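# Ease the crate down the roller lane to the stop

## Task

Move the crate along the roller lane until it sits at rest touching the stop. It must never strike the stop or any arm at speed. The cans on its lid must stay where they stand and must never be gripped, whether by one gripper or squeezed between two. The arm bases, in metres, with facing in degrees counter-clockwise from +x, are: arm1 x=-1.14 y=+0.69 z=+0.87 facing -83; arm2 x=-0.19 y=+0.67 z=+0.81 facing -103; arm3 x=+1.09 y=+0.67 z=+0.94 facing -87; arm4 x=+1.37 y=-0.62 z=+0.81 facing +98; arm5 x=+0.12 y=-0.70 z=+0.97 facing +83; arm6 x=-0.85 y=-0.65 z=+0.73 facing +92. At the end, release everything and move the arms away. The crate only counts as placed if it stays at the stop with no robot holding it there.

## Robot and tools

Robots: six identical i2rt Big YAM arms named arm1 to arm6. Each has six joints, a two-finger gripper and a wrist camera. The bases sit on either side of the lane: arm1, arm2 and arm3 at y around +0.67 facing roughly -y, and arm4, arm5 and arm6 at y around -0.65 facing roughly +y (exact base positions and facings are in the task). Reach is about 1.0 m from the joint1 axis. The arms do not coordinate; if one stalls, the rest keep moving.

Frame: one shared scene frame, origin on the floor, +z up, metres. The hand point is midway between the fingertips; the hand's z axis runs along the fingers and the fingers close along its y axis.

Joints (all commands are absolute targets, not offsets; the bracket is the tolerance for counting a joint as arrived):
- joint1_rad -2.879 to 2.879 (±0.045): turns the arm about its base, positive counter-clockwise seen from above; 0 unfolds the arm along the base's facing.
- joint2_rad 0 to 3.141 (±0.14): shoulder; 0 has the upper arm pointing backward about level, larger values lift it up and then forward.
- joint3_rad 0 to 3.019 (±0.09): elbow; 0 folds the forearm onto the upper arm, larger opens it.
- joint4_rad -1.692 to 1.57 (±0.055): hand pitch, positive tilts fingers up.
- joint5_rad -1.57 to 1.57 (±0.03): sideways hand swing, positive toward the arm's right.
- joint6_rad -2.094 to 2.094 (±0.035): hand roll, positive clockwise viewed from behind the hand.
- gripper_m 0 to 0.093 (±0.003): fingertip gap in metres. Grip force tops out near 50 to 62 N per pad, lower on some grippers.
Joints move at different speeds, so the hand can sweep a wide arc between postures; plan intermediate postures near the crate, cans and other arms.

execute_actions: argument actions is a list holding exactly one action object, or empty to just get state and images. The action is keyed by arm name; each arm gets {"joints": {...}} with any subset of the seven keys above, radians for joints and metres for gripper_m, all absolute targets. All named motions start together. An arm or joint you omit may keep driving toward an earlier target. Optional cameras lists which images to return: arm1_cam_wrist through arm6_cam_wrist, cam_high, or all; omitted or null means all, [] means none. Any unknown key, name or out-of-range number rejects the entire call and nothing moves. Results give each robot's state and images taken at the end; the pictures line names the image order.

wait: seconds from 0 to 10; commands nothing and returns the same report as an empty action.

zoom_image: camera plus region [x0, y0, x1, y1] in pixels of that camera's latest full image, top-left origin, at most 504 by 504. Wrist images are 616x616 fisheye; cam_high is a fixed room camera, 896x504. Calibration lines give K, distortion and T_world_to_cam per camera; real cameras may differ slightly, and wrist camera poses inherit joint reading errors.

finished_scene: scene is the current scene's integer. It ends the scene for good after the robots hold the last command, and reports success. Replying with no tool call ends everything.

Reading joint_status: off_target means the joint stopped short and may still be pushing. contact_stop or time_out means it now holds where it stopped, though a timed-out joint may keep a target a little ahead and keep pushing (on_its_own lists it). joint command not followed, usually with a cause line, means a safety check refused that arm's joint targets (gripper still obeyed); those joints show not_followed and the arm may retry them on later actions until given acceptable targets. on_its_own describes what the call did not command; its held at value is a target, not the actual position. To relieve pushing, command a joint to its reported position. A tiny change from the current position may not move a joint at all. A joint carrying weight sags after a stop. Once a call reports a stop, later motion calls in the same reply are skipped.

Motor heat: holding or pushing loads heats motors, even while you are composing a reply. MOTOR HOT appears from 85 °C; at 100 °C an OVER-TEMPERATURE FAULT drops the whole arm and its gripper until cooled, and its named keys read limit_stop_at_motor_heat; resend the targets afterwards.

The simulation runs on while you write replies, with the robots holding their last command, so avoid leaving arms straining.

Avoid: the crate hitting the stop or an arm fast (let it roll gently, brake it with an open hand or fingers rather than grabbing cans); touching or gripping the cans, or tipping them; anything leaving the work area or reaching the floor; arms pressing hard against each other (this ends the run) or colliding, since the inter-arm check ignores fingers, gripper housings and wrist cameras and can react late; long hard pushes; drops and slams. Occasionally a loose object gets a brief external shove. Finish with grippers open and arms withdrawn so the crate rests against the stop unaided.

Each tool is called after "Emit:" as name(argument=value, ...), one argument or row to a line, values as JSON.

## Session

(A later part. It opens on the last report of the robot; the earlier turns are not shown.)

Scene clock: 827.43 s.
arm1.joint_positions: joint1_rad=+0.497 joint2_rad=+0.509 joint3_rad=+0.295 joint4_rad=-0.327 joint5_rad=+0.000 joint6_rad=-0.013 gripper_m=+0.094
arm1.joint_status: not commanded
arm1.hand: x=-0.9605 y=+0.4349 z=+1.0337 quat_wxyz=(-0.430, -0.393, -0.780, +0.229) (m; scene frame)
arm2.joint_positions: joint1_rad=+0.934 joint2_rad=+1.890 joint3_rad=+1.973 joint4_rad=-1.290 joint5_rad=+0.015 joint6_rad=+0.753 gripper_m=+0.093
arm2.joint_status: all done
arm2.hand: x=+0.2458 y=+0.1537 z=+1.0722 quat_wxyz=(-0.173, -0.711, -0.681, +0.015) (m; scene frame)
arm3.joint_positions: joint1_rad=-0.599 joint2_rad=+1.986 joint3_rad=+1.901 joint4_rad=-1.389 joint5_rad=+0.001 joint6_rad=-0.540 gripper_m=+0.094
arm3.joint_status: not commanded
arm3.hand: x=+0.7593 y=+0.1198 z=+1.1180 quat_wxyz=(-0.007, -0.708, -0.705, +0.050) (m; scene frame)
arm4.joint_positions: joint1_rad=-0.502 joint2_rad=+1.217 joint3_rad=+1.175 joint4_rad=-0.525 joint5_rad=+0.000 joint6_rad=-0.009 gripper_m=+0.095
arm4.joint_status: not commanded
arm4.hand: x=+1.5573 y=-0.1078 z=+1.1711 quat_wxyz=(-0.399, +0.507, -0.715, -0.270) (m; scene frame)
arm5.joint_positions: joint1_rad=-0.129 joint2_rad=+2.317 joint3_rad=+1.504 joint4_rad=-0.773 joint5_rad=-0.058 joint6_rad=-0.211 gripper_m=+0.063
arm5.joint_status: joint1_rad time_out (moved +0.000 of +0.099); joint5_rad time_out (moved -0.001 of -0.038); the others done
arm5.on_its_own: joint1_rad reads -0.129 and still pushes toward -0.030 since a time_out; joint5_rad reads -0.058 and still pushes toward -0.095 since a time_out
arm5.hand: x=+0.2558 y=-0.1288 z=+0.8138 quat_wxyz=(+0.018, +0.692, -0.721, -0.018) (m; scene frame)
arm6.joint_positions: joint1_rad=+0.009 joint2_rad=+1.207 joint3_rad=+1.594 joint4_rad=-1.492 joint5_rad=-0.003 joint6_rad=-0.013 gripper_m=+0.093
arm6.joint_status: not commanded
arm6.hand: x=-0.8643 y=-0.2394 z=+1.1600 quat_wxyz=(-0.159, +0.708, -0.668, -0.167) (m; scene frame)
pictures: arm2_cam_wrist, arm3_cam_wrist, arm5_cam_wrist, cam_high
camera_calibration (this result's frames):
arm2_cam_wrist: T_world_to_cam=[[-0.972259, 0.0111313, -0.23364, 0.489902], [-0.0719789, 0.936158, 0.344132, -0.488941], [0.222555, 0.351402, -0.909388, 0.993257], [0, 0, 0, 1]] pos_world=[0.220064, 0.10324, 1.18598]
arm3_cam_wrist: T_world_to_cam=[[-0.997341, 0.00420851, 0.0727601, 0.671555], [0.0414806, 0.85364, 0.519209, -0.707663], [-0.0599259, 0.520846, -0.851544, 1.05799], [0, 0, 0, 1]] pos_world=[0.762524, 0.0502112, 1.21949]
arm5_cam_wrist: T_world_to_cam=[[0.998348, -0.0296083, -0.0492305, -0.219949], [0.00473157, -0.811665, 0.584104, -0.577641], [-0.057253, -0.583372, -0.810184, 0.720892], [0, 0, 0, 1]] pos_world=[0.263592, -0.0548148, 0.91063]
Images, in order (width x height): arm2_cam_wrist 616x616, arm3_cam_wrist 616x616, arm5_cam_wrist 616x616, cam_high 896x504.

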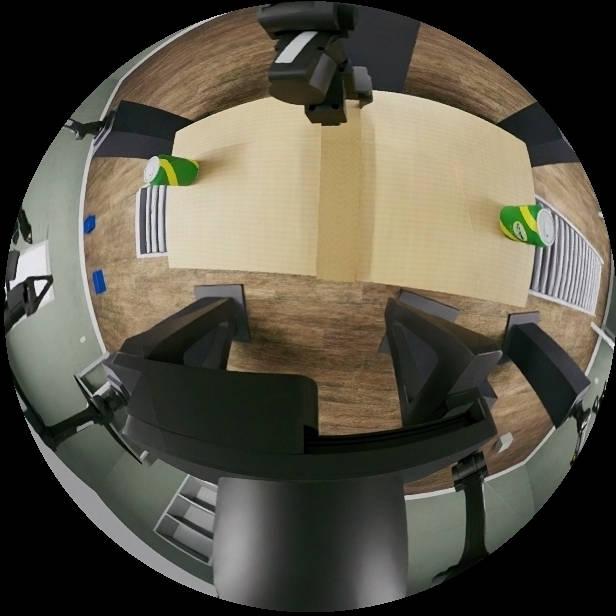

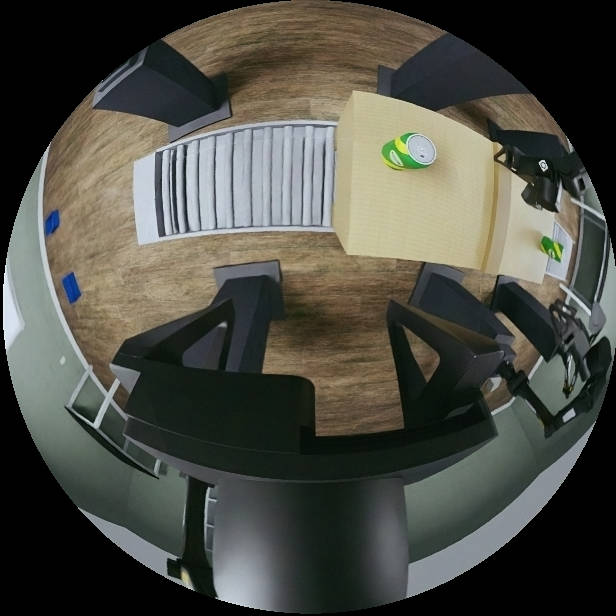

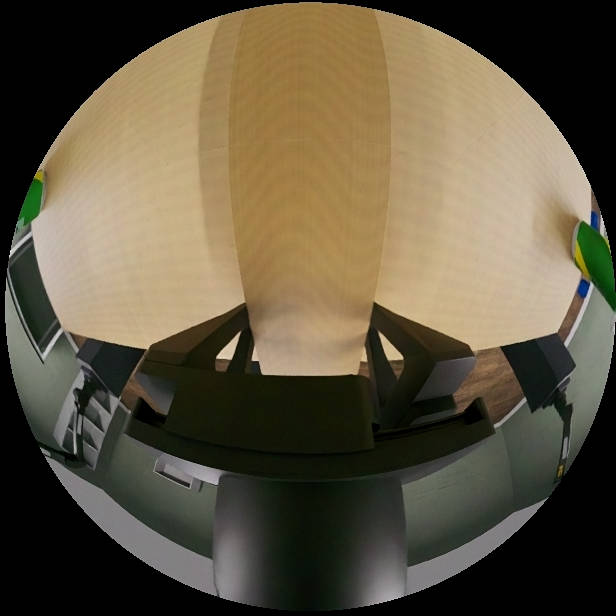

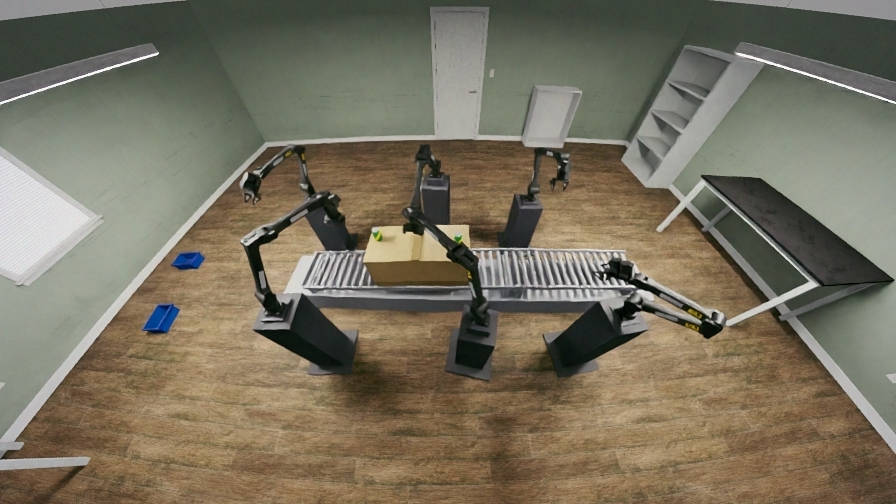

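Emit:
execute_actions(
  actions=[
    {"arm2":{"joints":{"joint1_rad":0.2,"joint2_rad":1.2,"joint3_rad":1.5,"joint6_rad":0}},"arm5":{"joints":{"joint1_rad":-0.204,"joint2_rad":2.40,"joint3_rad":1.64,"joint4_rad":-0.85,"joint6_rad":-0.376}},"arm3":{"joints":{"joint1_rad":-0.82,"joint2_rad":2.54,"joint3_rad":2.25,"joint4_rad":-1.205,"joint5_rad":0.045,"joint6_rad":-0.733}}},
  ],
  cameras=["arm5_cam_wrist","arm3_cam_wrist"],
)

Scene clock: 863.17 s.
arm1.joint_positions: joint1_rad=+0.497 joint2_rad=+0.509 joint3_rad=+0.295 joint4_rad=-0.327 joint5_rad=+0.000 joint6_rad=-0.013 gripper_m=+0.094
arm1.joint_status: not commanded
arm1.hand: x=-0.9605 y=+0.4349 z=+1.0337 quat_wxyz=(-0.430, -0.393, -0.780, +0.229) (m; scene frame)
arm2.joint_positions: joint1_rad=+0.215 joint2_rad=+1.195 joint3_rad=+1.500 joint4_rad=-1.290 joint5_rad=+0.020 joint6_rad=+0.014 gripper_m=+0.093
arm2.joint_status: all done
arm2.hand: x=-0.1979 y=+0.2167 z=+1.2230 quat_wxyz=(-0.191, -0.686, -0.670, +0.208) (m; scene frame)
arm3.joint_positions: joint1_rad=-0.814 joint2_rad=+2.526 joint3_rad=+2.213 joint4_rad=-1.208 joint5_rad=+0.046 joint6_rad=-0.723 gripper_m=+0.094
arm3.joint_status: all done
arm3.hand: x=+0.5694 y=+0.1331 z=+0.8780 quat_wxyz=(+0.026, -0.720, -0.693, +0.029) (m; scene frame)
arm4.joint_positions: joint1_rad=-0.502 joint2_rad=+1.217 joint3_rad=+1.175 joint4_rad=-0.525 joint5_rad=+0.000 joint6_rad=-0.009 gripper_m=+0.095
arm4.joint_status: not commanded
arm4.hand: x=+1.5573 y=-0.1078 z=+1.1711 quat_wxyz=(-0.399, +0.507, -0.715, -0.270) (m; scene frame)
arm5.joint_positions: joint1_rad=-0.326 joint2_rad=+2.399 joint3_rad=+1.654 joint4_rad=-0.842 joint5_rad=-0.057 joint6_rad=-0.409 gripper_m=+0.063
arm5.joint_status: joint1_rad time_out (moved -0.196 of -0.075); the others done
arm5.on_its_own: joint1_rad reads -0.326 and still pushes toward -0.204 since a time_out; joint5_rad reads -0.057 and still pushes toward -0.095 since a time_out
arm5.hand: x=+0.3804 y=-0.1343 z=+0.8074 quat_wxyz=(+0.014, +0.693, -0.721, -0.021) (m; scene frame)
arm6.joint_positions: joint1_rad=+0.009 joint2_rad=+1.207 joint3_rad=+1.594 joint4_rad=-1.492 joint5_rad=-0.003 joint6_rad=-0.013 gripper_m=+0.093
arm6.joint_status: not commanded
arm6.hand: x=-0.8643 y=-0.2394 z=+1.1600 quat_wxyz=(-0.159, +0.708, -0.668, -0.167) (m; scene frame)
pictures: arm3_cam_wrist, arm5_cam_wrist
camera_calibration (this result's frames):
arm3_cam_wrist: T_world_to_cam=[[-0.995377, 0.035253, 0.0893445, 0.479764], [0.0808292, 0.809929, 0.580931, -0.657254], [-0.0518832, 0.585467, -0.809034, 0.784762], [0, 0, 0, 1]] pos_world=[0.571387, 0.0559642, 0.973855]
arm5_cam_wrist: T_world_to_cam=[[0.998433, -0.0282179, -0.0483297, -0.345386], [0.00477445, -0.817483, 0.575932, -0.573241], [-0.0557603, -0.57526, -0.816068, 0.724883], [0, 0, 0, 1]] pos_world=[0.388001, -0.0613648, 0.905009]
Images, in order (width x height): arm3_cam_wrist 616x616, arm5_cam_wrist 616x616.

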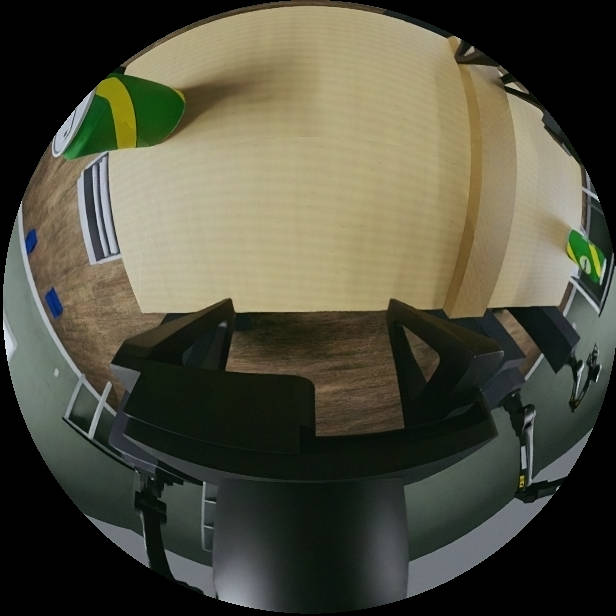

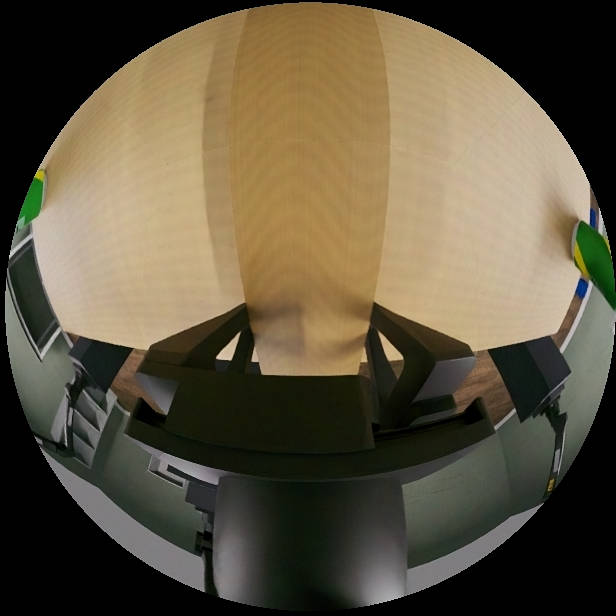

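Emit:
execute_actions(
  actions=[
    {"arm5":{"joints":{"joint1_rad":-0.351,"joint2_rad":2.515,"joint3_rad":1.86,"joint4_rad":-0.97,"joint5_rad":-0.08,"joint6_rad":-0.539}}},
  ],
  cameras=["arm5_cam_wrist","arm3_cam_wrist"],
)

Scene clock: 877.43 s.
arm1.joint_positions: joint1_rad=+0.497 joint2_rad=+0.509 joint3_rad=+0.295 joint4_rad=-0.327 joint5_rad=+0.000 joint6_rad=-0.013 gripper_m=+0.094
arm1.joint_status: not commanded
arm1.hand: x=-0.9605 y=+0.4349 z=+1.0337 quat_wxyz=(-0.430, -0.393, -0.780, +0.229) (m; scene frame)
arm2.joint_positions: joint1_rad=+0.215 joint2_rad=+1.195 joint3_rad=+1.500 joint4_rad=-1.290 joint5_rad=+0.020 joint6_rad=+0.014 gripper_m=+0.093
arm2.joint_status: not commanded
arm2.hand: x=-0.1979 y=+0.2167 z=+1.2230 quat_wxyz=(-0.191, -0.686, -0.670, +0.208) (m; scene frame)
arm3.joint_positions: joint1_rad=-0.814 joint2_rad=+2.526 joint3_rad=+2.213 joint4_rad=-1.208 joint5_rad=+0.046 joint6_rad=-0.723 gripper_m=+0.094
arm3.joint_status: not commanded
arm3.hand: x=+0.5694 y=+0.1331 z=+0.8780 quat_wxyz=(+0.026, -0.720, -0.693, +0.029) (m; scene frame)
arm4.joint_positions: joint1_rad=-0.502 joint2_rad=+1.217 joint3_rad=+1.175 joint4_rad=-0.525 joint5_rad=+0.000 joint6_rad=-0.009 gripper_m=+0.095
arm4.joint_status: not commanded
arm4.hand: x=+1.5573 y=-0.1078 z=+1.1711 quat_wxyz=(-0.399, +0.507, -0.715, -0.270) (m; scene frame)
arm5.joint_positions: joint1_rad=-0.469 joint2_rad=+2.510 joint3_rad=+1.874 joint4_rad=-0.953 joint5_rad=-0.054 joint6_rad=-0.554 gripper_m=+0.063
arm5.joint_status: joint1_rad time_out (moved -0.143 of -0.025); the others done
arm5.on_its_own: joint1_rad reads -0.469 and still pushes toward -0.351 since a time_out
arm5.hand: x=+0.4849 y=-0.1389 z=+0.8029 quat_wxyz=(+0.011, +0.694, -0.720, -0.021) (m; scene frame)
arm6.joint_positions: joint1_rad=+0.009 joint2_rad=+1.207 joint3_rad=+1.594 joint4_rad=-1.492 joint5_rad=-0.003 joint6_rad=-0.013 gripper_m=+0.093
arm6.joint_status: not commanded
arm6.hand: x=-0.8643 y=-0.2394 z=+1.1600 quat_wxyz=(-0.159, +0.708, -0.668, -0.167) (m; scene frame)
pictures: arm3_cam_wrist, arm5_cam_wrist
camera_calibration (this result's frames):
arm3_cam_wrist: T_world_to_cam=[[-0.995377, 0.035253, 0.0893445, 0.479764], [0.0808292, 0.809929, 0.580931, -0.657254], [-0.0518832, 0.585467, -0.809034, 0.784762], [0, 0, 0, 1]] pos_world=[0.571387, 0.0559642, 0.973855]
arm5_cam_wrist: T_world_to_cam=[[0.998646, -0.025859, -0.0451464, -0.452414], [0.00462191, -0.820213, 0.572039, -0.572052], [-0.051822, -0.571473, -0.818983, 0.725348], [0, 0, 0, 1]] pos_world=[0.492034, -0.0663863, 0.900858]
Images, in order (width x height): arm3_cam_wrist 616x616, arm5_cam_wrist 616x616.

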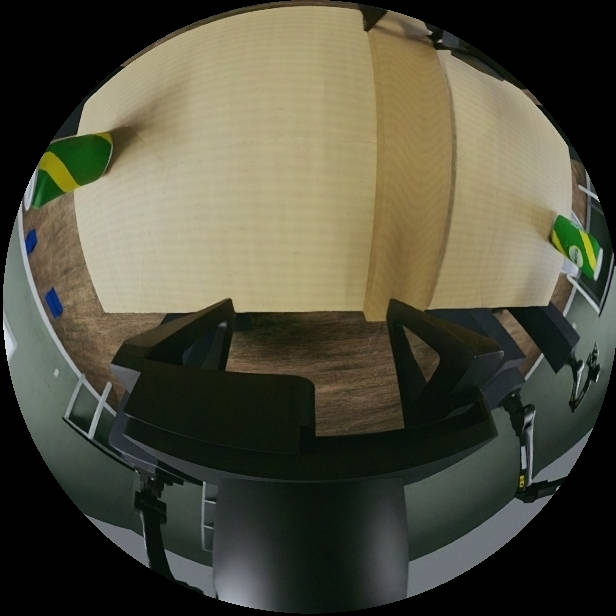

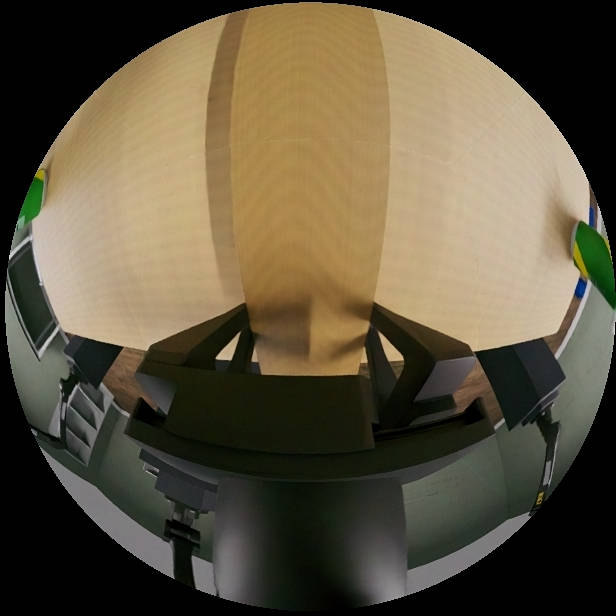

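Emit:
execute_actions(
  actions=[
    {"arm5":{"joints":{"joint1_rad":-0.458,"joint2_rad":2.65,"joint3_rad":2.13,"joint4_rad":-1.105,"joint5_rad":-0.075,"joint6_rad":-0.65}}},
  ],
  cameras=["arm5_cam_wrist","arm3_cam_wrist"],
)

Scene clock: 899.00 s.
arm1.joint_positions: joint1_rad=+0.497 joint2_rad=+0.509 joint3_rad=+0.295 joint4_rad=-0.327 joint5_rad=+0.000 joint6_rad=-0.013 gripper_m=+0.094
arm1.joint_status: not commanded
arm1.hand: x=-0.9605 y=+0.4349 z=+1.0337 quat_wxyz=(-0.430, -0.393, -0.780, +0.229) (m; scene frame)
arm2.joint_positions: joint1_rad=+0.215 joint2_rad=+1.195 joint3_rad=+1.500 joint4_rad=-1.290 joint5_rad=+0.020 joint6_rad=+0.014 gripper_m=+0.093
arm2.joint_status: not commanded
arm2.hand: x=-0.1979 y=+0.2167 z=+1.2230 quat_wxyz=(-0.191, -0.686, -0.670, +0.208) (m; scene frame)
arm3.joint_positions: joint1_rad=-0.814 joint2_rad=+2.526 joint3_rad=+2.213 joint4_rad=-1.208 joint5_rad=+0.046 joint6_rad=-0.723 gripper_m=+0.094
arm3.joint_status: not commanded
arm3.hand: x=+0.5694 y=+0.1331 z=+0.8780 quat_wxyz=(+0.026, -0.720, -0.693, +0.029) (m; scene frame)
arm4.joint_positions: joint1_rad=-0.502 joint2_rad=+1.217 joint3_rad=+1.175 joint4_rad=-0.525 joint5_rad=+0.000 joint6_rad=-0.009 gripper_m=+0.095
arm4.joint_status: not commanded
arm4.hand: x=+1.5573 y=-0.1078 z=+1.1711 quat_wxyz=(-0.399, +0.507, -0.715, -0.270) (m; scene frame)
arm5.joint_positions: joint1_rad=-0.572 joint2_rad=+2.642 joint3_rad=+2.136 joint4_rad=-1.079 joint5_rad=-0.055 joint6_rad=-0.658 gripper_m=+0.063
arm5.joint_status: joint1_rad time_out (moved -0.103 of +0.011); the others done
arm5.on_its_own: joint1_rad reads -0.572 and still pushes toward -0.458 since a time_out
arm5.hand: x=+0.5710 y=-0.1429 z=+0.7990 quat_wxyz=(+0.006, +0.694, -0.720, -0.023) (m; scene frame)
arm6.joint_positions: joint1_rad=+0.009 joint2_rad=+1.207 joint3_rad=+1.594 joint4_rad=-1.492 joint5_rad=-0.003 joint6_rad=-0.013 gripper_m=+0.093
arm6.joint_status: not commanded
arm6.hand: x=-0.8643 y=-0.2394 z=+1.1600 quat_wxyz=(-0.159, +0.708, -0.668, -0.167) (m; scene frame)
pictures: arm3_cam_wrist, arm5_cam_wrist
camera_calibration (this result's frames):
arm3_cam_wrist: T_world_to_cam=[[-0.995377, 0.035253, 0.0893445, 0.479764], [0.0808292, 0.809929, 0.580931, -0.657254], [-0.0518832, 0.585467, -0.809034, 0.784762], [0, 0, 0, 1]] pos_world=[0.571387, 0.0559642, 0.973855]
arm5_cam_wrist: T_world_to_cam=[[0.998853, -0.0251199, -0.0407734, -0.5422], [0.00223433, -0.826021, 0.563635, -0.566238], [-0.0478382, -0.563079, -0.825017, 0.728113], [0, 0, 0, 1]] pos_world=[0.577675, -0.0713594, 0.89775]
Images, in order (width x height): arm3_cam_wrist 616x616, arm5_cam_wrist 616x616.

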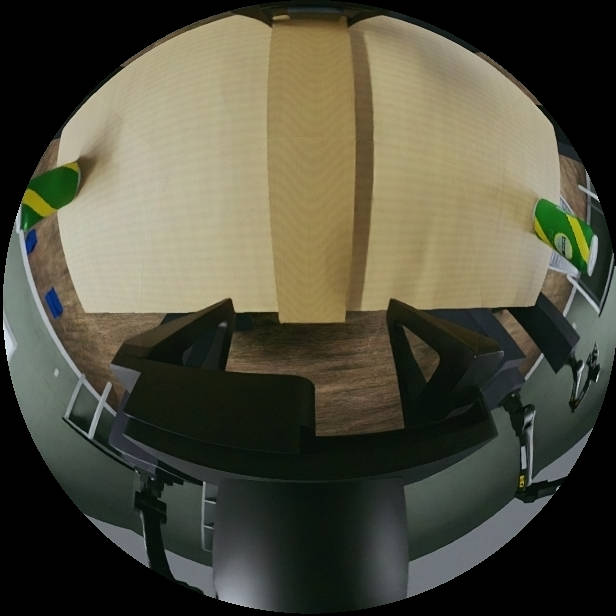

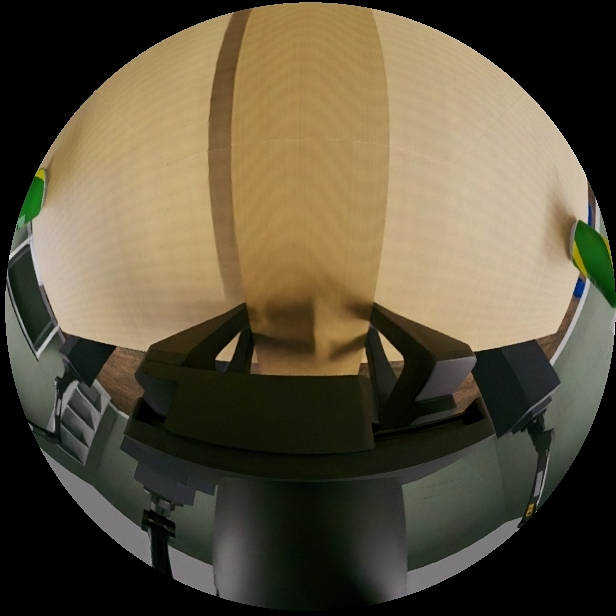

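Emit:
execute_actions(
  actions=[
    {"arm3":{"joints":{"joint1_rad":-0.84,"joint2_rad":2.66,"joint3_rad":2.205,"joint4_rad":-1.075,"joint6_rad":-0.75,"gripper_m":0.088}}},
  ],
  cameras=["arm3_cam_wrist"],
)

Scene clock: 916.17 s.
arm1.joint_positions: joint1_rad=+0.497 joint2_rad=+0.509 joint3_rad=+0.295 joint4_rad=-0.327 joint5_rad=+0.000 joint6_rad=-0.013 gripper_m=+0.094
arm1.joint_status: not commanded
arm1.hand: x=-0.9605 y=+0.4349 z=+1.0337 quat_wxyz=(-0.430, -0.393, -0.780, +0.229) (m; scene frame)
arm2.joint_positions: joint1_rad=+0.215 joint2_rad=+1.195 joint3_rad=+1.500 joint4_rad=-1.290 joint5_rad=+0.020 joint6_rad=+0.014 gripper_m=+0.093
arm2.joint_status: not commanded
arm2.hand: x=-0.1979 y=+0.2167 z=+1.2230 quat_wxyz=(-0.191, -0.686, -0.670, +0.208) (m; scene frame)
arm3.joint_positions: joint1_rad=-0.841 joint2_rad=+2.612 joint3_rad=+2.213 joint4_rad=-1.084 joint5_rad=+0.043 joint6_rad=-0.740 gripper_m=+0.088
arm3.joint_status: all done
arm3.hand: x=+0.5472 y=+0.1395 z=+0.8177 quat_wxyz=(+0.024, -0.723, -0.689, +0.048) (m; scene frame)
arm4.joint_positions: joint1_rad=-0.502 joint2_rad=+1.217 joint3_rad=+1.175 joint4_rad=-0.525 joint5_rad=+0.000 joint6_rad=-0.009 gripper_m=+0.095
arm4.joint_status: not commanded
arm4.hand: x=+1.5573 y=-0.1078 z=+1.1711 quat_wxyz=(-0.399, +0.507, -0.715, -0.270) (m; scene frame)
arm5.joint_positions: joint1_rad=-0.572 joint2_rad=+2.642 joint3_rad=+2.136 joint4_rad=-1.079 joint5_rad=-0.055 joint6_rad=-0.658 gripper_m=+0.063
arm5.joint_status: not commanded
arm5.on_its_own: joint1_rad reads -0.572 and still pushes toward -0.458 since a time_out
arm5.hand: x=+0.5711 y=-0.1429 z=+0.7990 quat_wxyz=(+0.006, +0.694, -0.720, -0.023) (m; scene frame)
arm6.joint_positions: joint1_rad=+0.009 joint2_rad=+1.207 joint3_rad=+1.594 joint4_rad=-1.492 joint5_rad=-0.003 joint6_rad=-0.013 gripper_m=+0.093
arm6.joint_status: not commanded
arm6.hand: x=-0.8643 y=-0.2394 z=+1.1600 quat_wxyz=(-0.159, +0.708, -0.668, -0.167) (m; scene frame)
pictures: arm3_cam_wrist
camera_calibration (this result's frames):
arm3_cam_wrist: T_world_to_cam=[[-0.992479, 0.0474903, 0.112824, 0.440405], [0.102644, 0.825067, 0.555634, -0.619043], [-0.0667002, 0.563036, -0.823736, 0.754412], [0, 0, 0, 1]] pos_world=[0.550953, 0.0650756, 0.91571]
Images, in order (width x height): arm3_cam_wrist 616x616.

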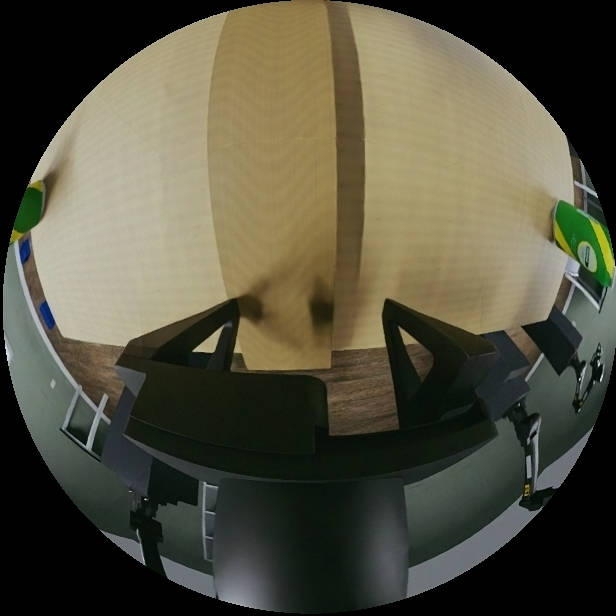

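Emit:
execute_actions(
  actions=[
    {"arm3":{"joints":{"joint2_rad":2.625,"joint3_rad":2.13,"joint4_rad":-1.06,"joint6_rad":-0.755,"gripper_m":0.093}}},
  ],
  cameras=["arm3_cam_wrist"],
)

Scene clock: 937.40 s.
arm1.joint_positions: joint1_rad=+0.497 joint2_rad=+0.509 joint3_rad=+0.295 joint4_rad=-0.327 joint5_rad=+0.000 joint6_rad=-0.013 gripper_m=+0.094
arm1.joint_status: not commanded
arm1.hand: x=-0.9605 y=+0.4349 z=+1.0337 quat_wxyz=(-0.430, -0.393, -0.780, +0.229) (m; scene frame)
arm2.joint_positions: joint1_rad=+0.215 joint2_rad=+1.195 joint3_rad=+1.500 joint4_rad=-1.290 joint5_rad=+0.020 joint6_rad=+0.014 gripper_m=+0.093
arm2.joint_status: not commanded
arm2.hand: x=-0.1979 y=+0.2167 z=+1.2230 quat_wxyz=(-0.191, -0.686, -0.670, +0.208) (m; scene frame)
arm3.joint_positions: joint1_rad=-0.842 joint2_rad=+2.600 joint3_rad=+2.132 joint4_rad=-1.059 joint5_rad=+0.044 joint6_rad=-0.746 gripper_m=+0.093
arm3.joint_status: all done
arm3.hand: x=+0.5628 y=+0.1569 z=+0.7975 quat_wxyz=(+0.026, -0.722, -0.691, +0.026) (m; scene frame)
arm4.joint_positions: joint1_rad=-0.502 joint2_rad=+1.217 joint3_rad=+1.175 joint4_rad=-0.525 joint5_rad=+0.000 joint6_rad=-0.009 gripper_m=+0.095
arm4.joint_status: not commanded
arm4.hand: x=+1.5573 y=-0.1078 z=+1.1711 quat_wxyz=(-0.399, +0.507, -0.715, -0.270) (m; scene frame)
arm5.joint_positions: joint1_rad=-0.572 joint2_rad=+2.642 joint3_rad=+2.136 joint4_rad=-1.079 joint5_rad=-0.055 joint6_rad=-0.658 gripper_m=+0.063
arm5.joint_status: not commanded
arm5.on_its_own: joint1_rad reads -0.572 and still pushes toward -0.458 since a time_out
arm5.hand: x=+0.5711 y=-0.1429 z=+0.7990 quat_wxyz=(+0.006, +0.694, -0.720, -0.023) (m; scene frame)
arm6.joint_positions: joint1_rad=+0.009 joint2_rad=+1.207 joint3_rad=+1.594 joint4_rad=-1.492 joint5_rad=-0.003 joint6_rad=-0.013 gripper_m=+0.093
arm6.joint_status: not commanded
arm6.hand: x=-0.8643 y=-0.2394 z=+1.1600 quat_wxyz=(-0.159, +0.708, -0.668, -0.167) (m; scene frame)
pictures: arm3_cam_wrist
camera_calibration (this result's frames):
arm3_cam_wrist: T_world_to_cam=[[-0.995574, 0.0405886, 0.0847636, 0.482506], [0.0827058, 0.806728, 0.585107, -0.633132], [-0.0446325, 0.589527, -0.806514, 0.698686], [0, 0, 0, 1]] pos_world=[0.563918, 0.0792864, 0.893051]
Images, in order (width x height): arm3_cam_wrist 616x616.

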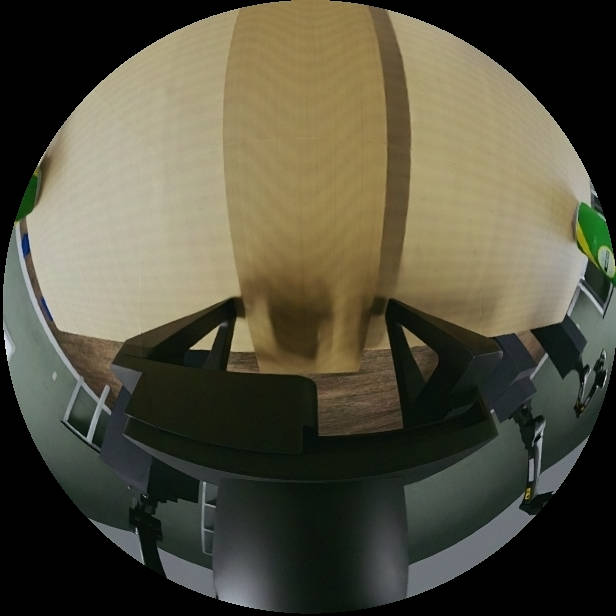

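On the lid and straddling. Close.

Emit:
execute_actions(
  actions=[
    {"arm3":{"joints":{"gripper_m":0.04}}},
  ],
  cameras=["arm3_cam_wrist"],
)

Scene clock: 948.80 s.
arm1.joint_positions: joint1_rad=+0.497 joint2_rad=+0.509 joint3_rad=+0.295 joint4_rad=-0.327 joint5_rad=+0.000 joint6_rad=-0.013 gripper_m=+0.094
arm1.joint_status: not commanded
arm1.hand: x=-0.9605 y=+0.4349 z=+1.0337 quat_wxyz=(-0.430, -0.393, -0.780, +0.229) (m; scene frame)
arm2.joint_positions: joint1_rad=+0.215 joint2_rad=+1.195 joint3_rad=+1.500 joint4_rad=-1.290 joint5_rad=+0.020 joint6_rad=+0.014 gripper_m=+0.093
arm2.joint_status: not commanded
arm2.hand: x=-0.1979 y=+0.2167 z=+1.2230 quat_wxyz=(-0.191, -0.686, -0.670, +0.208) (m; scene frame)
arm3.joint_positions: joint1_rad=-0.842 joint2_rad=+2.600 joint3_rad=+2.131 joint4_rad=-1.061 joint5_rad=+0.040 joint6_rad=-0.749 gripper_m=+0.063
arm3.joint_status: gripper_m off_target (ended at +0.063, target +0.040)
arm3.hand: x=+0.5642 y=+0.1567 z=+0.7970 quat_wxyz=(+0.024, -0.721, -0.692, +0.024) (m; scene frame)
arm4.joint_positions: joint1_rad=-0.502 joint2_rad=+1.217 joint3_rad=+1.175 joint4_rad=-0.525 joint5_rad=+0.000 joint6_rad=-0.009 gripper_m=+0.095
arm4.joint_status: not commanded
arm4.hand: x=+1.5573 y=-0.1078 z=+1.1711 quat_wxyz=(-0.399, +0.507, -0.715, -0.270) (m; scene frame)
arm5.joint_positions: joint1_rad=-0.572 joint2_rad=+2.642 joint3_rad=+2.136 joint4_rad=-1.079 joint5_rad=-0.055 joint6_rad=-0.658 gripper_m=+0.063
arm5.joint_status: not commanded
arm5.on_its_own: joint1_rad reads -0.572 and still pushes toward -0.458 since a time_out
arm5.hand: x=+0.5711 y=-0.1429 z=+0.7990 quat_wxyz=(+0.006, +0.694, -0.720, -0.023) (m; scene frame)
arm6.joint_positions: joint1_rad=+0.009 joint2_rad=+1.207 joint3_rad=+1.594 joint4_rad=-1.492 joint5_rad=-0.003 joint6_rad=-0.013 gripper_m=+0.093
arm6.joint_status: not commanded
arm6.hand: x=-0.8643 y=-0.2394 z=+1.1600 quat_wxyz=(-0.159, +0.708, -0.668, -0.167) (m; scene frame)
pictures: arm3_cam_wrist
camera_calibration (this result's frames):
arm3_cam_wrist: T_world_to_cam=[[-0.996136, 0.0370667, 0.0796196, 0.488863], [0.0767801, 0.807684, 0.584595, -0.629244], [-0.0426385, 0.588449, -0.807409, 0.698221], [0, 0, 0, 1]] pos_world=[0.565058, 0.079242, 0.89268]
Images, in order (width x height): arm3_cam_wrist 616x616.

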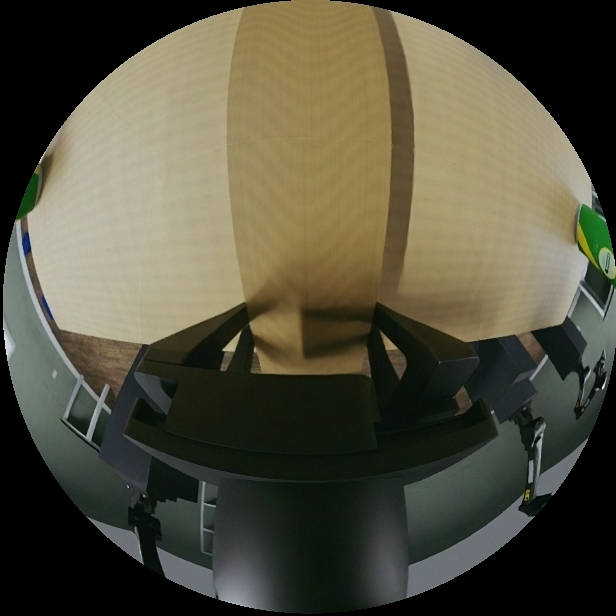

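Emit:
execute_actions(
  actions=[
    {"arm3":{"joints":{"joint1_rad":-0.935,"joint4_rad":-1.03,"joint5_rad":0.065}},"arm5":{"joints":{"joint1_rad":-0.572,"joint2_rad":2.42,"joint3_rad":2.14,"joint4_rad":-1.13,"joint5_rad":-0.055,"joint6_rad":-0.658,"gripper_m":0.093}}},
  ],
  cameras=["arm3_cam_wrist","arm5_cam_wrist"],
)

Scene clock: 959.87 s.
arm1.joint_positions: joint1_rad=+0.497 joint2_rad=+0.509 joint3_rad=+0.295 joint4_rad=-0.327 joint5_rad=+0.000 joint6_rad=-0.013 gripper_m=+0.094
arm1.joint_status: not commanded
arm1.hand: x=-0.9605 y=+0.4349 z=+1.0337 quat_wxyz=(-0.430, -0.393, -0.780, +0.229) (m; scene frame)
arm2.joint_positions: joint1_rad=+0.215 joint2_rad=+1.195 joint3_rad=+1.500 joint4_rad=-1.290 joint5_rad=+0.020 joint6_rad=+0.014 gripper_m=+0.093
arm2.joint_status: not commanded
arm2.hand: x=-0.1979 y=+0.2167 z=+1.2230 quat_wxyz=(-0.191, -0.686, -0.670, +0.208) (m; scene frame)
arm3.joint_positions: joint1_rad=-0.845 joint2_rad=+2.600 joint3_rad=+2.129 joint4_rad=-1.060 joint5_rad=+0.040 joint6_rad=-0.749 gripper_m=+0.063
arm3.joint_status: joint1_rad time_out (moved -0.003 of -0.093); the others done
arm3.on_its_own: joint1_rad reads -0.845 and still pushes toward -0.935 since a time_out
arm3.hand: x=+0.5633 y=+0.1585 z=+0.7964 quat_wxyz=(+0.023, -0.722, -0.691, +0.024) (m; scene frame)
arm4.joint_positions: joint1_rad=-0.502 joint2_rad=+1.217 joint3_rad=+1.175 joint4_rad=-0.525 joint5_rad=+0.000 joint6_rad=-0.009 gripper_m=+0.095
arm4.joint_status: not commanded
arm4.hand: x=+1.5573 y=-0.1078 z=+1.1711 quat_wxyz=(-0.399, +0.507, -0.715, -0.270) (m; scene frame)
arm5.joint_positions: joint1_rad=-0.563 joint2_rad=+2.399 joint3_rad=+2.124 joint4_rad=-1.117 joint5_rad=-0.052 joint6_rad=-0.657 gripper_m=+0.093
arm5.joint_status: all done
arm5.hand: x=+0.5904 y=-0.1080 z=+0.9686 quat_wxyz=(-0.089, +0.696, -0.712, -0.033) (m; scene frame)
arm6.joint_positions: joint1_rad=+0.009 joint2_rad=+1.207 joint3_rad=+1.594 joint4_rad=-1.492 joint5_rad=-0.003 joint6_rad=-0.013 gripper_m=+0.093
arm6.joint_status: not commanded
arm6.hand: x=-0.8643 y=-0.2394 z=+1.1600 quat_wxyz=(-0.159, +0.708, -0.668, -0.167) (m; scene frame)
pictures: arm3_cam_wrist, arm5_cam_wrist
camera_calibration (this result's frames):
arm3_cam_wrist: T_world_to_cam=[[-0.996119, 0.0396774, 0.0785637, 0.48838], [0.0782974, 0.807181, 0.585088, -0.631403], [-0.0402003, 0.588969, -0.807155, 0.694948], [0, 0, 0, 1]] pos_world=[0.563859, 0.0809764, 0.891988]
arm5_cam_wrist: T_world_to_cam=[[0.996588, -0.0185335, 0.0804322, -0.669106], [-0.051731, -0.899578, 0.433685, -0.483332], [0.0643174, -0.436366, -0.897468, 0.906278], [0, 0, 0, 1]] pos_world=[0.58353, -0.0517271, 1.07679]
Images, in order (width x height): arm3_cam_wrist 616x616, arm5_cam_wrist 616x616.

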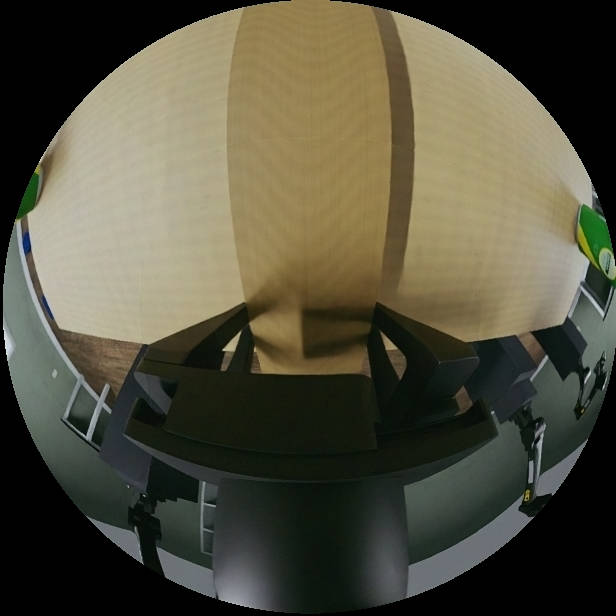

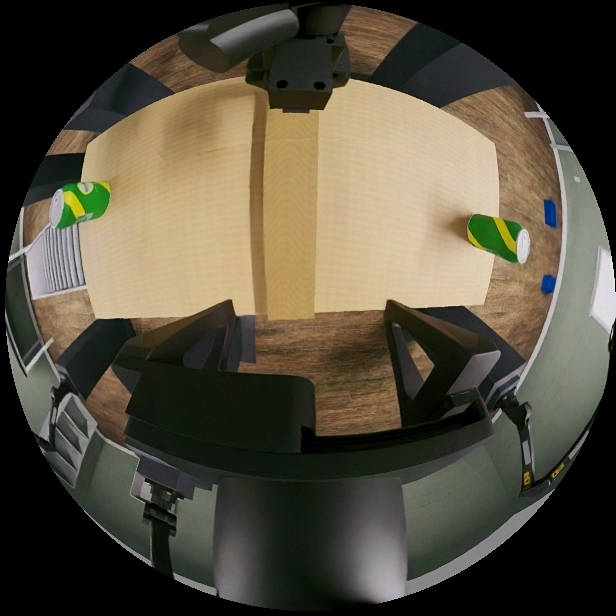

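Emit:
execute_actions(
  actions=[
    {"arm3":{"joints":{"joint1_rad":-0.85,"joint2_rad":2.49,"joint3_rad":1.865,"joint4_rad":-0.885,"joint5_rad":0.07,"joint6_rad":-0.666}},"arm5":{"joints":{"joint1_rad":0.0,"joint2_rad":1.4,"joint3_rad":1.5,"joint5_rad":0,"joint6_rad":0}},"arm4":{"joints":{"joint4_rad":-0.9}}},
  ],
  cameras=["arm3_cam_wrist","arm4_cam_wrist"],
)

Scene clock: 978.07 s.
arm1.joint_positions: joint1_rad=+0.497 joint2_rad=+0.509 joint3_rad=+0.295 joint4_rad=-0.327 joint5_rad=+0.000 joint6_rad=-0.013 gripper_m=+0.094
arm1.joint_status: not commanded
arm1.hand: x=-0.9605 y=+0.4349 z=+1.0337 quat_wxyz=(-0.430, -0.393, -0.780, +0.229) (m; scene frame)
arm2.joint_positions: joint1_rad=+0.215 joint2_rad=+1.195 joint3_rad=+1.500 joint4_rad=-1.290 joint5_rad=+0.020 joint6_rad=+0.014 gripper_m=+0.093
arm2.joint_status: not commanded
arm2.hand: x=-0.1979 y=+0.2167 z=+1.2230 quat_wxyz=(-0.191, -0.686, -0.670, +0.208) (m; scene frame)
arm3.joint_positions: joint1_rad=-0.740 joint2_rad=+2.459 joint3_rad=+1.823 joint4_rad=-0.918 joint5_rad=+0.043 joint6_rad=-0.651 gripper_m=+0.063
arm3.joint_status: joint1_rad time_out (moved +0.105 of -0.005); the others done
arm3.on_its_own: joint1_rad reads -0.740 and still pushes toward -0.850 since a time_out
arm3.hand: x=+0.6579 y=+0.1547 z=+0.7906 quat_wxyz=(+0.025, -0.719, -0.694, +0.014) (m; scene frame)
arm4.joint_positions: joint1_rad=-0.502 joint2_rad=+1.217 joint3_rad=+1.175 joint4_rad=-0.885 joint5_rad=+0.000 joint6_rad=-0.009 gripper_m=+0.095
arm4.joint_status: all done
arm4.hand: x=+1.5373 y=-0.1641 z=+1.1066 quat_wxyz=(-0.264, +0.547, -0.775, -0.176) (m; scene frame)
arm5.joint_positions: joint1_rad=-0.007 joint2_rad=+1.389 joint3_rad=+1.493 joint4_rad=-1.118 joint5_rad=-0.001 joint6_rad=-0.012 gripper_m=+0.093
arm5.joint_status: all done
arm5.hand: x=+0.1821 y=-0.1749 z=+1.3195 quat_wxyz=(-0.211, +0.640, -0.717, -0.178) (m; scene frame)
arm6.joint_positions: joint1_rad=+0.009 joint2_rad=+1.207 joint3_rad=+1.594 joint4_rad=-1.492 joint5_rad=-0.003 joint6_rad=-0.013 gripper_m=+0.093
arm6.joint_status: not commanded
arm6.hand: x=-0.8643 y=-0.2394 z=+1.1600 quat_wxyz=(-0.159, +0.708, -0.668, -0.167) (m; scene frame)
pictures: arm3_cam_wrist, arm4_cam_wrist
camera_calibration (this result's frames):
arm3_cam_wrist: T_world_to_cam=[[-0.997258, 0.031882, 0.0667785, 0.594481], [0.0655919, 0.798617, 0.598255, -0.6331], [-0.0342569, 0.600994, -0.798519, 0.683697], [0, 0, 0, 1]] pos_world=[0.657799, 0.0757533, 0.885001]
arm4_cam_wrist: T_world_to_cam=[[0.942009, -0.334587, 0.0258901, -1.53118], [-0.334094, -0.942292, -0.0215938, 0.387023], [0.0316211, 0.0116919, -0.999432, 1.17914], [0, 0, 0, 1]] pos_world=[1.5344, -0.16141, 1.22647]
Images, in order (width x height): arm3_cam_wrist 616x616, arm4_cam_wrist 616x616.

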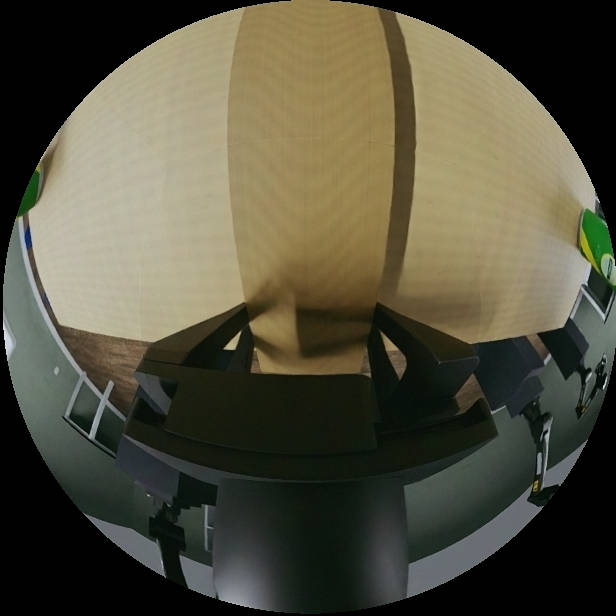

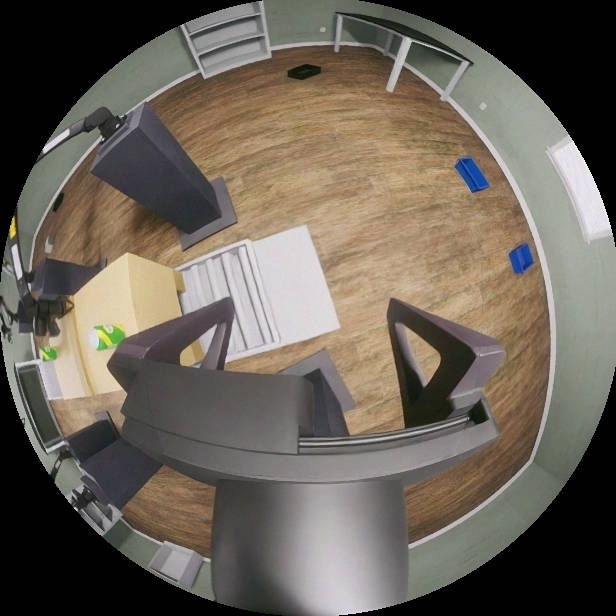

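Emit:
execute_actions(
  actions=[
    {"arm3":{"joints":{"joint1_rad":-0.696,"joint2_rad":2.355,"joint3_rad":1.565,"joint4_rad":-0.71,"joint5_rad":0.085,"joint6_rad":-0.50}}},
  ],
  cameras=["arm3_cam_wrist","arm4_cam_wrist"],
)

Scene clock: 991.97 s.
arm1.joint_positions: joint1_rad=+0.497 joint2_rad=+0.509 joint3_rad=+0.295 joint4_rad=-0.327 joint5_rad=+0.000 joint6_rad=-0.013 gripper_m=+0.094
arm1.joint_status: not commanded
arm1.hand: x=-0.9605 y=+0.4349 z=+1.0337 quat_wxyz=(-0.430, -0.393, -0.780, +0.229) (m; scene frame)
arm2.joint_positions: joint1_rad=+0.215 joint2_rad=+1.195 joint3_rad=+1.500 joint4_rad=-1.290 joint5_rad=+0.020 joint6_rad=+0.014 gripper_m=+0.093
arm2.joint_status: not commanded
arm2.hand: x=-0.1979 y=+0.2167 z=+1.2230 quat_wxyz=(-0.191, -0.686, -0.670, +0.208) (m; scene frame)
arm3.joint_positions: joint1_rad=-0.588 joint2_rad=+2.328 joint3_rad=+1.528 joint4_rad=-0.733 joint5_rad=+0.040 joint6_rad=-0.501 gripper_m=+0.063
arm3.joint_status: joint1_rad time_out (moved +0.153 of +0.044); joint5_rad time_out (moved -0.003 of +0.042); the others done
arm3.on_its_own: joint1_rad reads -0.588 and still pushes toward -0.696 since a time_out; joint5_rad reads +0.040 and still pushes toward +0.085 since a time_out
arm3.hand: x=+0.7734 y=+0.1493 z=+0.7847 quat_wxyz=(+0.018, -0.718, -0.695, +0.027) (m; scene frame)
arm4.joint_positions: joint1_rad=-0.502 joint2_rad=+1.217 joint3_rad=+1.175 joint4_rad=-0.885 joint5_rad=+0.000 joint6_rad=-0.009 gripper_m=+0.095
arm4.joint_status: not commanded
arm4.hand: x=+1.5373 y=-0.1641 z=+1.1066 quat_wxyz=(-0.264, +0.547, -0.775, -0.176) (m; scene frame)
arm5.joint_positions: joint1_rad=-0.007 joint2_rad=+1.389 joint3_rad=+1.493 joint4_rad=-1.118 joint5_rad=-0.001 joint6_rad=-0.012 gripper_m=+0.093
arm5.joint_status: not commanded
arm5.hand: x=+0.1821 y=-0.1749 z=+1.3195 quat_wxyz=(-0.211, +0.640, -0.717, -0.178) (m; scene frame)
arm6.joint_positions: joint1_rad=+0.009 joint2_rad=+1.207 joint3_rad=+1.594 joint4_rad=-1.492 joint5_rad=-0.003 joint6_rad=-0.013 gripper_m=+0.093
arm6.joint_status: not commanded
arm6.hand: x=-0.8643 y=-0.2394 z=+1.1600 quat_wxyz=(-0.159, +0.708, -0.668, -0.167) (m; scene frame)
pictures: arm3_cam_wrist, arm4_cam_wrist
camera_calibration (this result's frames):
arm3_cam_wrist: T_world_to_cam=[[-0.996657, 0.0309553, 0.0756024, 0.703012], [0.0689906, 0.814549, 0.575978, -0.620338], [-0.0437523, 0.579268, -0.813962, 0.708904], [0, 0, 0, 1]] pos_world=[0.774475, 0.0728884, 0.881173]
arm4_cam_wrist: T_world_to_cam=[[0.942009, -0.334587, 0.0258901, -1.53118], [-0.334094, -0.942292, -0.0215938, 0.387023], [0.0316211, 0.0116919, -0.999432, 1.17914], [0, 0, 0, 1]] pos_world=[1.5344, -0.16141, 1.22647]
Images, in order (width x height): arm3_cam_wrist 616x616, arm4_cam_wrist 616x616.

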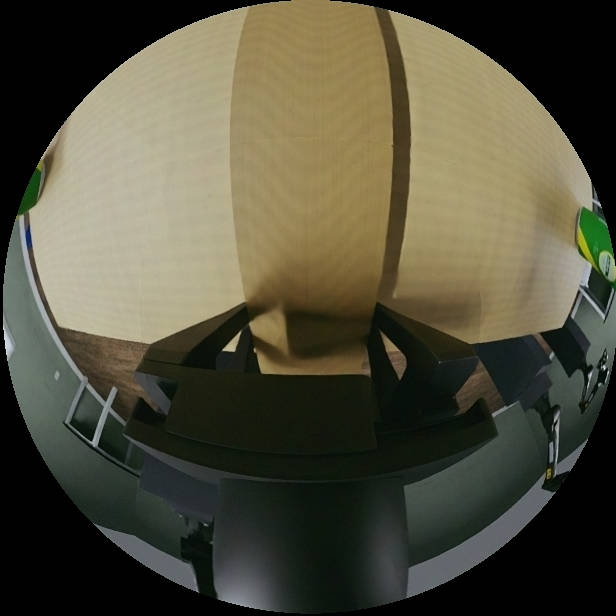

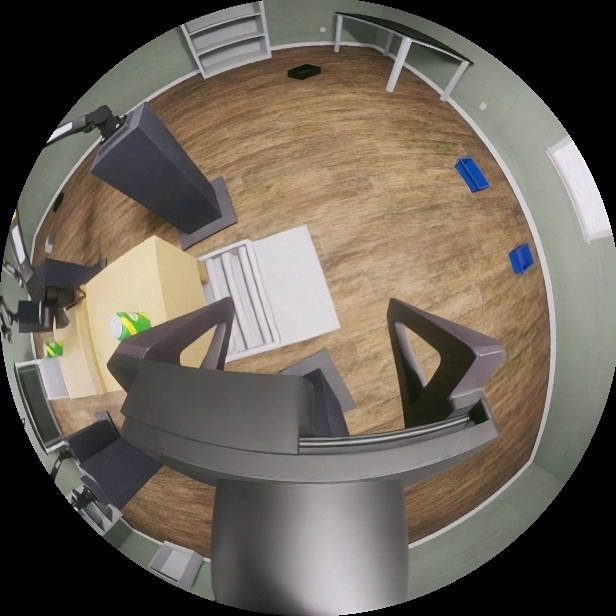

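Emit:
zoom_image(
  camera="arm4_cam_wrist",
  region=[170, 220, 310, 360],
)

Region (170, 220, 310, 360) of arm4_cam_wrist's 616x616 image, scaled by 3.600, with more detail than that image has.

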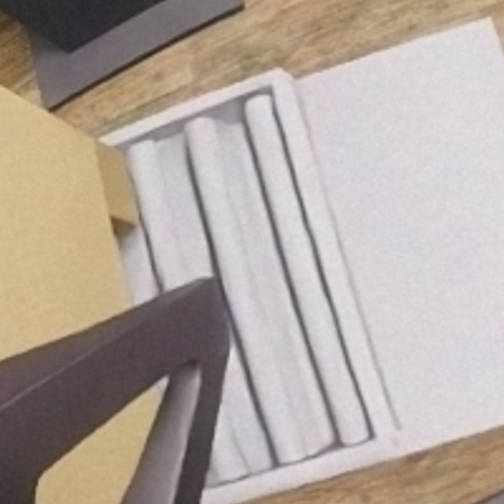

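Emit:
execute_actions(
  actions=[
    {"arm3":{"joints":{"joint1_rad":-0.541,"joint2_rad":2.295,"joint3_rad":1.42,"joint4_rad":-0.64,"joint6_rad":-0.349}}},
  ],
  cameras=["arm3_cam_wrist","arm4_cam_wrist"],
)

Emit:
zoom_image(
  camera="arm4_cam_wrist",
  region=[170, 220, 310, 360],
)

Scene clock: 1020.23 s.
arm1.joint_positions: joint1_rad=+0.497 joint2_rad=+0.509 joint3_rad=+0.295 joint4_rad=-0.327 joint5_rad=+0.000 joint6_rad=-0.013 gripper_m=+0.094
arm1.joint_status: not commanded
arm1.hand: x=-0.9605 y=+0.4349 z=+1.0337 quat_wxyz=(-0.430, -0.393, -0.780, +0.229) (m; scene frame)
arm2.joint_positions: joint1_rad=+0.215 joint2_rad=+1.195 joint3_rad=+1.500 joint4_rad=-1.290 joint5_rad=+0.020 joint6_rad=+0.014 gripper_m=+0.093
arm2.joint_status: not commanded
arm2.hand: x=-0.1979 y=+0.2167 z=+1.2230 quat_wxyz=(-0.191, -0.686, -0.670, +0.208) (m; scene frame)
arm3.joint_positions: joint1_rad=-0.436 joint2_rad=+2.273 joint3_rad=+1.387 joint4_rad=-0.659 joint5_rad=+0.046 joint6_rad=-0.349 gripper_m=+0.063
arm3.joint_status: joint1_rad time_out (moved +0.152 of +0.047); the others done
arm3.on_its_own: joint1_rad reads -0.436 and still pushes toward -0.541 since a time_out; joint5_rad reads +0.046 and still pushes toward +0.085 since a time_out
arm3.hand: x=+0.8692 y=+0.1451 z=+0.7790 quat_wxyz=(+0.020, -0.718, -0.695, +0.026) (m; scene frame)
arm4.joint_positions: joint1_rad=-0.502 joint2_rad=+1.217 joint3_rad=+1.175 joint4_rad=-0.885 joint5_rad=+0.000 joint6_rad=-0.009 gripper_m=+0.095
arm4.joint_status: not commanded
arm4.hand: x=+1.5373 y=-0.1641 z=+1.1066 quat_wxyz=(-0.264, +0.547, -0.775, -0.176) (m; scene frame)
arm5.joint_positions: joint1_rad=-0.007 joint2_rad=+1.389 joint3_rad=+1.493 joint4_rad=-1.118 joint5_rad=-0.001 joint6_rad=-0.012 gripper_m=+0.093
arm5.joint_status: not commanded
arm5.hand: x=+0.1821 y=-0.1749 z=+1.3195 quat_wxyz=(-0.211, +0.640, -0.717, -0.178) (m; scene frame)
arm6.joint_positions: joint1_rad=+0.009 joint2_rad=+1.207 joint3_rad=+1.594 joint4_rad=-1.492 joint5_rad=-0.003 joint6_rad=-0.013 gripper_m=+0.093
arm6.joint_status: not commanded
arm6.hand: x=-0.8643 y=-0.2394 z=+1.1600 quat_wxyz=(-0.159, +0.708, -0.668, -0.167) (m; scene frame)
pictures: arm3_cam_wrist, arm4_cam_wrist
camera_calibration (this result's frames):
arm3_cam_wrist: T_world_to_cam=[[-0.996685, 0.0303011, 0.0755052, 0.799249], [0.0685788, 0.812224, 0.5793, -0.622108], [-0.0437738, 0.582558, -0.81161, 0.708614], [0, 0, 0, 1]] pos_world=[0.870282, 0.0682641, 0.875157]
arm4_cam_wrist: T_world_to_cam=[[0.942009, -0.334587, 0.0258901, -1.53118], [-0.334094, -0.942292, -0.0215938, 0.387023], [0.0316211, 0.0116919, -0.999432, 1.17914], [0, 0, 0, 1]] pos_world=[1.5344, -0.16141, 1.22647]
Images, in order (width x height): arm3_cam_wrist 616x616, arm4_cam_wrist 616x616.

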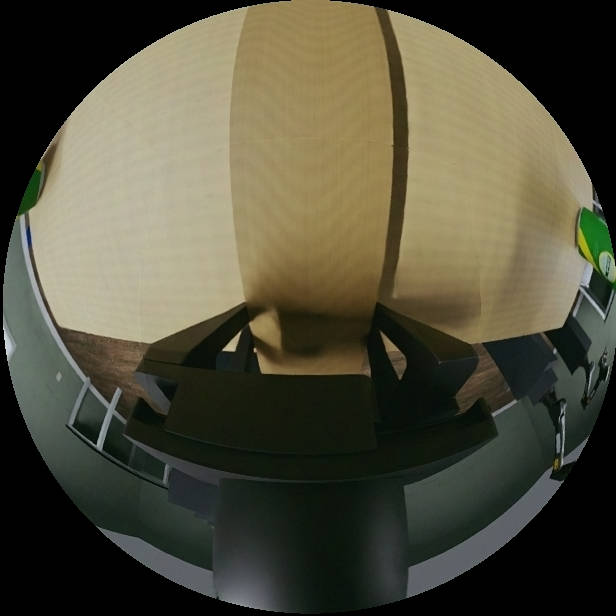

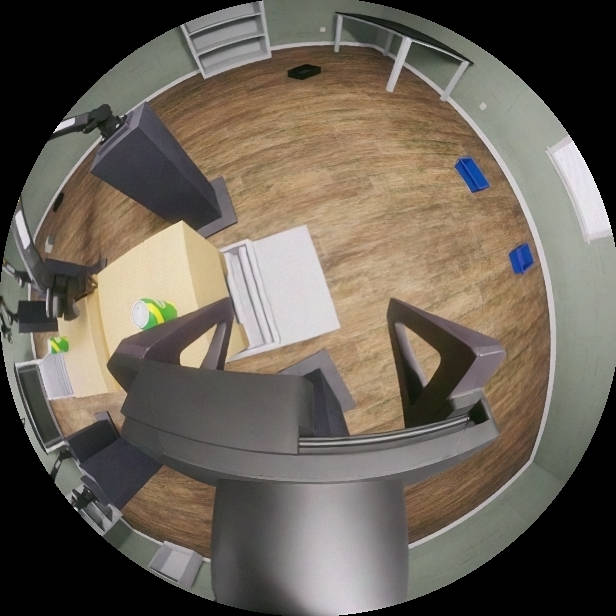

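Region (170, 220, 310, 360) of arm4_cam_wrist's 616x616 image, scaled by 3.600, with more detail than that image has.

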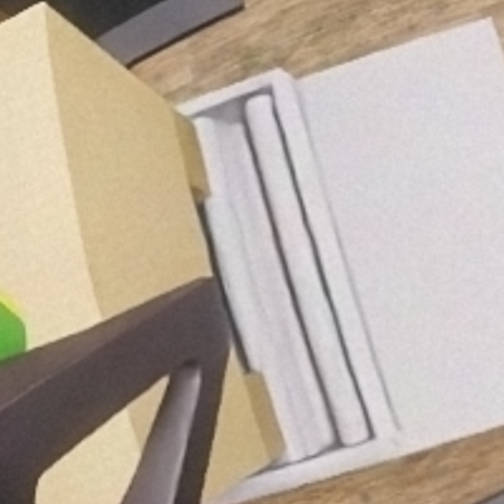

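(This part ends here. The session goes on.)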